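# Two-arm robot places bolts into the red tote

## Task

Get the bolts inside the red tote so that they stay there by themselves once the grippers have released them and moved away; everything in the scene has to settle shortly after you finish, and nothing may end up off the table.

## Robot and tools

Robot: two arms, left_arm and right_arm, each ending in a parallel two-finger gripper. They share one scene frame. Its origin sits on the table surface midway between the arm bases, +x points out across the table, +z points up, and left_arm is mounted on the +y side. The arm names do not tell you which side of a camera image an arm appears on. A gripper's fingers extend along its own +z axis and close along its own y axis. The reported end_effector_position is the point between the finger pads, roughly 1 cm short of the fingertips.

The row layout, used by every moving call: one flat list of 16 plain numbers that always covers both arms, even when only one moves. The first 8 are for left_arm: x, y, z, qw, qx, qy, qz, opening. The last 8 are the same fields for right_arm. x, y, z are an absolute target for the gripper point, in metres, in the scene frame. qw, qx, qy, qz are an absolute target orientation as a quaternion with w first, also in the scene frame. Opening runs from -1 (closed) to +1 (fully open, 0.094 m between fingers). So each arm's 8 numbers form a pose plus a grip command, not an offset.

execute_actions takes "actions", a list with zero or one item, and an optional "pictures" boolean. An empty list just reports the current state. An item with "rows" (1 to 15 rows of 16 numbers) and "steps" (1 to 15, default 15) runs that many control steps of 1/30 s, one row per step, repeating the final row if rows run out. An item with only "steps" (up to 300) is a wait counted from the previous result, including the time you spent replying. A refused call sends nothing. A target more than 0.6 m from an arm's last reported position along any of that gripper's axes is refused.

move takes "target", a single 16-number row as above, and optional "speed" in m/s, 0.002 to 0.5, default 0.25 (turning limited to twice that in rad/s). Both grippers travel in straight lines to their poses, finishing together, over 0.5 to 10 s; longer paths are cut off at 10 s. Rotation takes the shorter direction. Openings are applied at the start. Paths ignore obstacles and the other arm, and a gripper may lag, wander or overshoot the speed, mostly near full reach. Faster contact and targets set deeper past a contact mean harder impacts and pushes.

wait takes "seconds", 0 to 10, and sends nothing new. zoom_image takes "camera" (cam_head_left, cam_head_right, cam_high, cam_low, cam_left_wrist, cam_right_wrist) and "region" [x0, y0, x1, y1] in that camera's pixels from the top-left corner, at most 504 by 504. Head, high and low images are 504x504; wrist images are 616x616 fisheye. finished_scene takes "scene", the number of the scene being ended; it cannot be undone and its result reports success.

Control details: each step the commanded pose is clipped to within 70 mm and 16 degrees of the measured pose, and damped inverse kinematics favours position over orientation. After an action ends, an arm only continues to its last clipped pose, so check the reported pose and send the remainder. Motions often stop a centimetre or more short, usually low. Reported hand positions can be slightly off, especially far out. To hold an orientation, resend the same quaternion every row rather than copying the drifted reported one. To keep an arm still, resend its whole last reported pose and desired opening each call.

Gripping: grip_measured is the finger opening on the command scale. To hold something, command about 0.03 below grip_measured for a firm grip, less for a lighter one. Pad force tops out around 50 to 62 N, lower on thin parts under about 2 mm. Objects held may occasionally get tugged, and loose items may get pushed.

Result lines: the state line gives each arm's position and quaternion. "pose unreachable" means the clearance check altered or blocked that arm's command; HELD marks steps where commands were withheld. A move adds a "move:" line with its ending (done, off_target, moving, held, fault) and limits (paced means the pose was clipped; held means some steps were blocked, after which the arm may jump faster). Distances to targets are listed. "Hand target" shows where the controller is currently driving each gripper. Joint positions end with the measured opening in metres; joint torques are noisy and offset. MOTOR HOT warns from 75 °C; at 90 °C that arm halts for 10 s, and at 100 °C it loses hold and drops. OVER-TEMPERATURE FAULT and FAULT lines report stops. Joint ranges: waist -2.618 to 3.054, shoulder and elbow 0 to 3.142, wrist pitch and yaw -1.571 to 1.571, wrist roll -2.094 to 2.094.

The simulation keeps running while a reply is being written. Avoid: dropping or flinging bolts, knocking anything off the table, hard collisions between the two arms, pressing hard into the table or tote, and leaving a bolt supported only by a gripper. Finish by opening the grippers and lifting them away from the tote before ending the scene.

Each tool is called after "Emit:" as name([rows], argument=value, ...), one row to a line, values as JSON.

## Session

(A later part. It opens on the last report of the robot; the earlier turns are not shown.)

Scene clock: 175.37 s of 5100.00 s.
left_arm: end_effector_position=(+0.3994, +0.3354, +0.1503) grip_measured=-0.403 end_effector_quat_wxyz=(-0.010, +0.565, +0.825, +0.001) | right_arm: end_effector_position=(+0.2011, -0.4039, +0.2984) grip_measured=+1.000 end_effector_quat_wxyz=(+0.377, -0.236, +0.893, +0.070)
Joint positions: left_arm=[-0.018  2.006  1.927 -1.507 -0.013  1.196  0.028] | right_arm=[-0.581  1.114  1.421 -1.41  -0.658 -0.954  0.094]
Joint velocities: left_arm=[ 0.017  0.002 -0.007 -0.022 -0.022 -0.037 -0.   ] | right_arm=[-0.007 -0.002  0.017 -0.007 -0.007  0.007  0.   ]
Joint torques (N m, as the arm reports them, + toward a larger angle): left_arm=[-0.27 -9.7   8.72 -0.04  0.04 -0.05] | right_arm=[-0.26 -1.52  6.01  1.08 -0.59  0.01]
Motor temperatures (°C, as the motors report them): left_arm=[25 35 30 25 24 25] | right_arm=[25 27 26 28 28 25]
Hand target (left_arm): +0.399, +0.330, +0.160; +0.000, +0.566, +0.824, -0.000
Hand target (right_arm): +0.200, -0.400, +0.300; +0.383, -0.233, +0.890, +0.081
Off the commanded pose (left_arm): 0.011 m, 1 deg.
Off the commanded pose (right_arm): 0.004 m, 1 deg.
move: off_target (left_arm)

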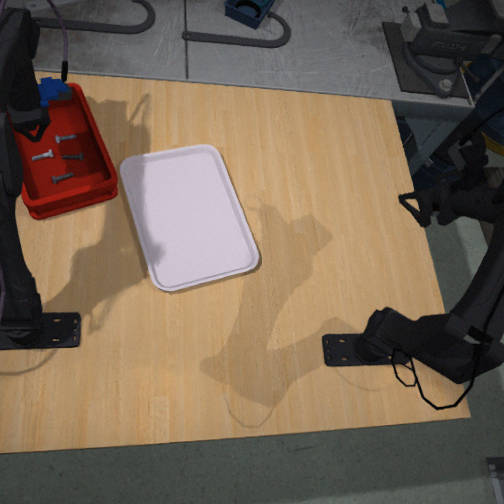

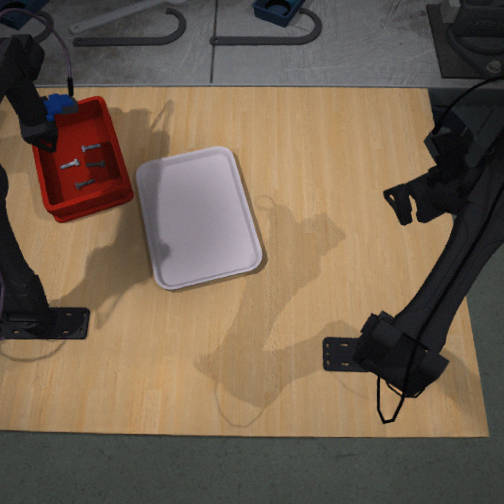

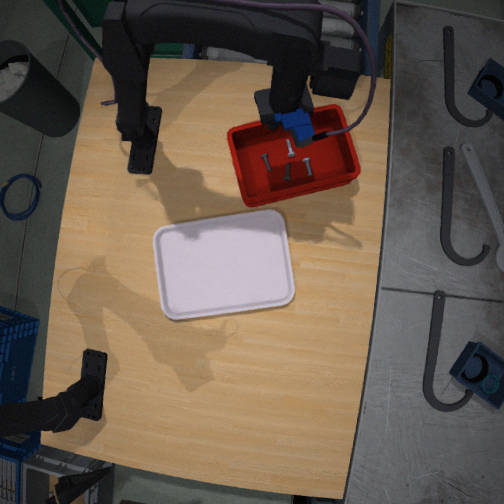

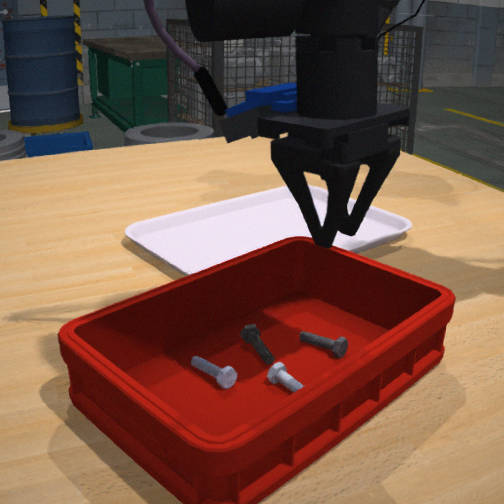

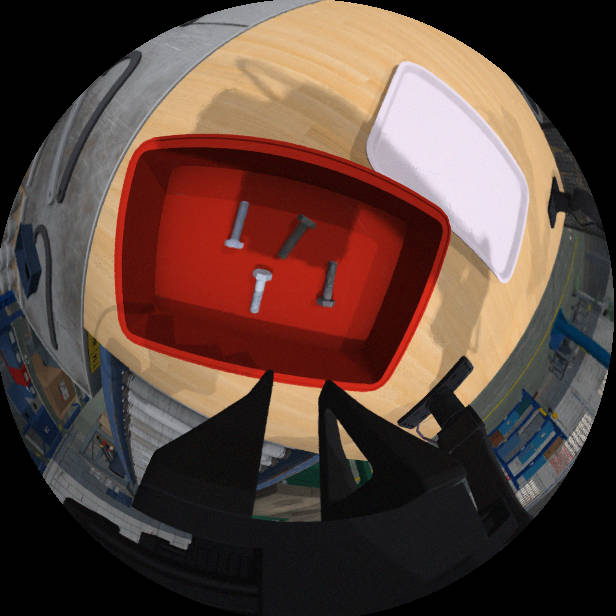

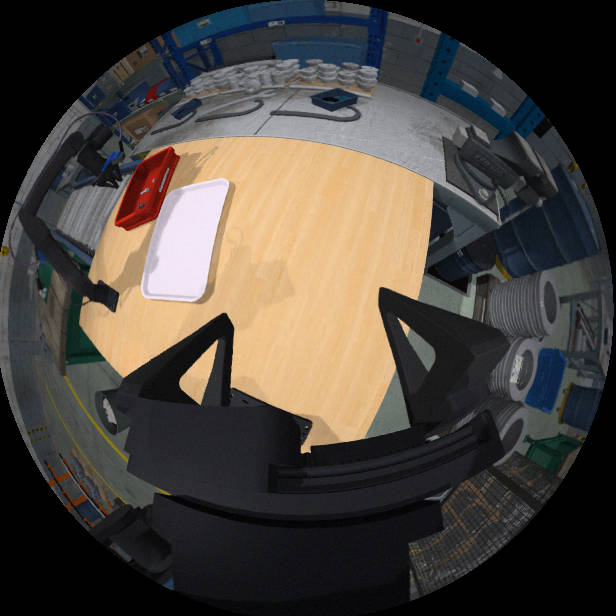

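Emit:
move(target=[0.22,0.3,0.2,0,0.566,0.824,0,-0.4,0.2,-0.4,0.3,0.383,-0.233,0.89,0.081,1])

Emit:
finished_scene(scene=1)

Scene clock: 181.60 s of 5100.00 s.
left_arm: end_effector_position=(+0.2253, +0.3015, +0.1976) grip_measured=-0.403 end_effector_quat_wxyz=(+0.033, +0.564, +0.825, +0.020) | right_arm: end_effector_position=(+0.2011, -0.4038, +0.2985) grip_measured=+1.000 end_effector_quat_wxyz=(+0.377, -0.236, +0.893, +0.070)
Joint positions: left_arm=[-0.183  1.283  1.338 -1.551 -0.008  1.03   0.028] | right_arm=[-0.581  1.114  1.421 -1.41  -0.659 -0.954  0.094]
Joint velocities: left_arm=[ 0.002 -0.027  0.002 -0.007 -0.051 -0.095  0.   ] | right_arm=[ 0.012 -0.007 -0.017  0.037 -0.081  0.022  0.   ]
Joint torques (N m, as the arm reports them, + toward a larger angle): left_arm=[-0.69 -4.17  5.42  0.37  0.06  0.03] | right_arm=[-0.34 -1.55  5.95  1.06 -0.59  0.  ]
Motor temperatures (°C, as the motors report them): left_arm=[25 35 30 25 24 25] | right_arm=[25 27 26 28 28 25]
Hand target (left_arm): +0.220, +0.298, +0.198; +0.036, +0.566, +0.824, +0.014
Hand target (right_arm): +0.200, -0.400, +0.300; +0.383, -0.233, +0.890, +0.081
Off the commanded pose (left_arm): 0.006 m, 4 deg.
Off the commanded pose (right_arm): 0.004 m, 1 deg.
joint sent to its limit (left arm) — the command would take joint 4 (wrist pitch) past its lower limit, so that joint was sent only as far as its limit.
After step 90, 1.90 s passed at rest.
move: off_target (left_arm)

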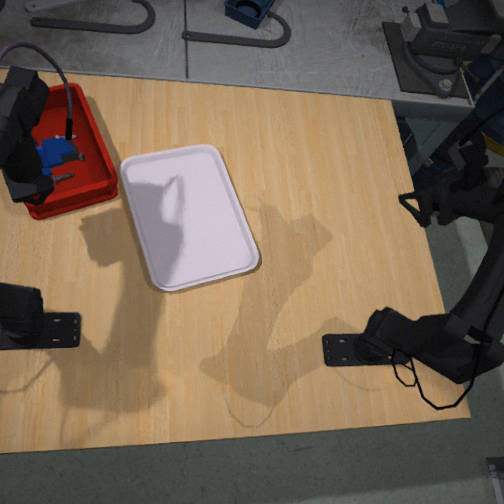

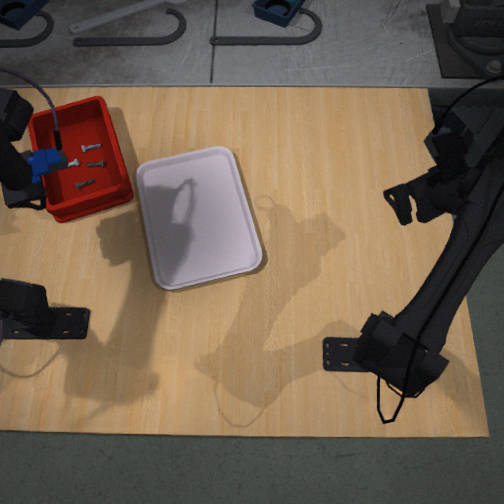

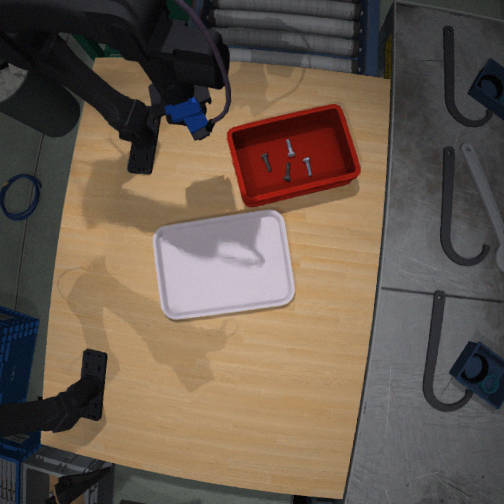

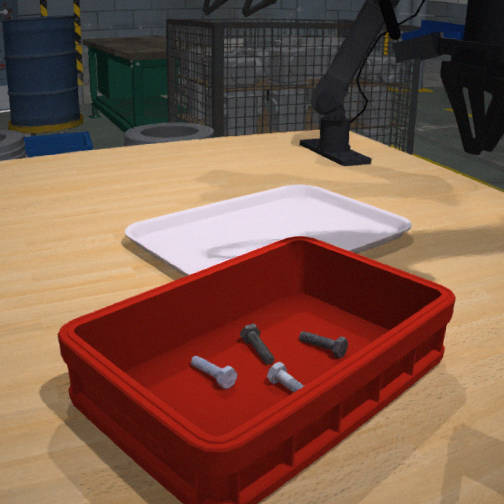

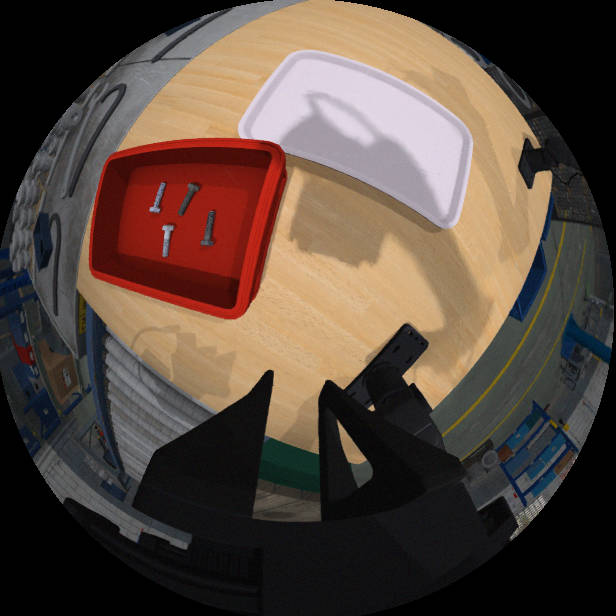

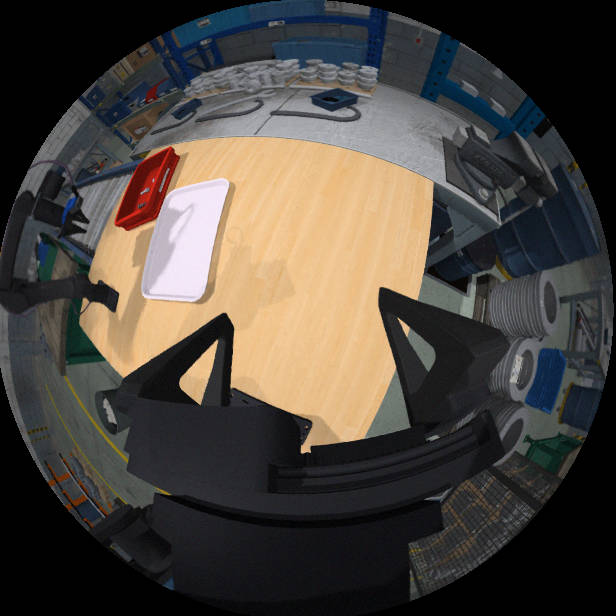

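The scene is finished: the task was done.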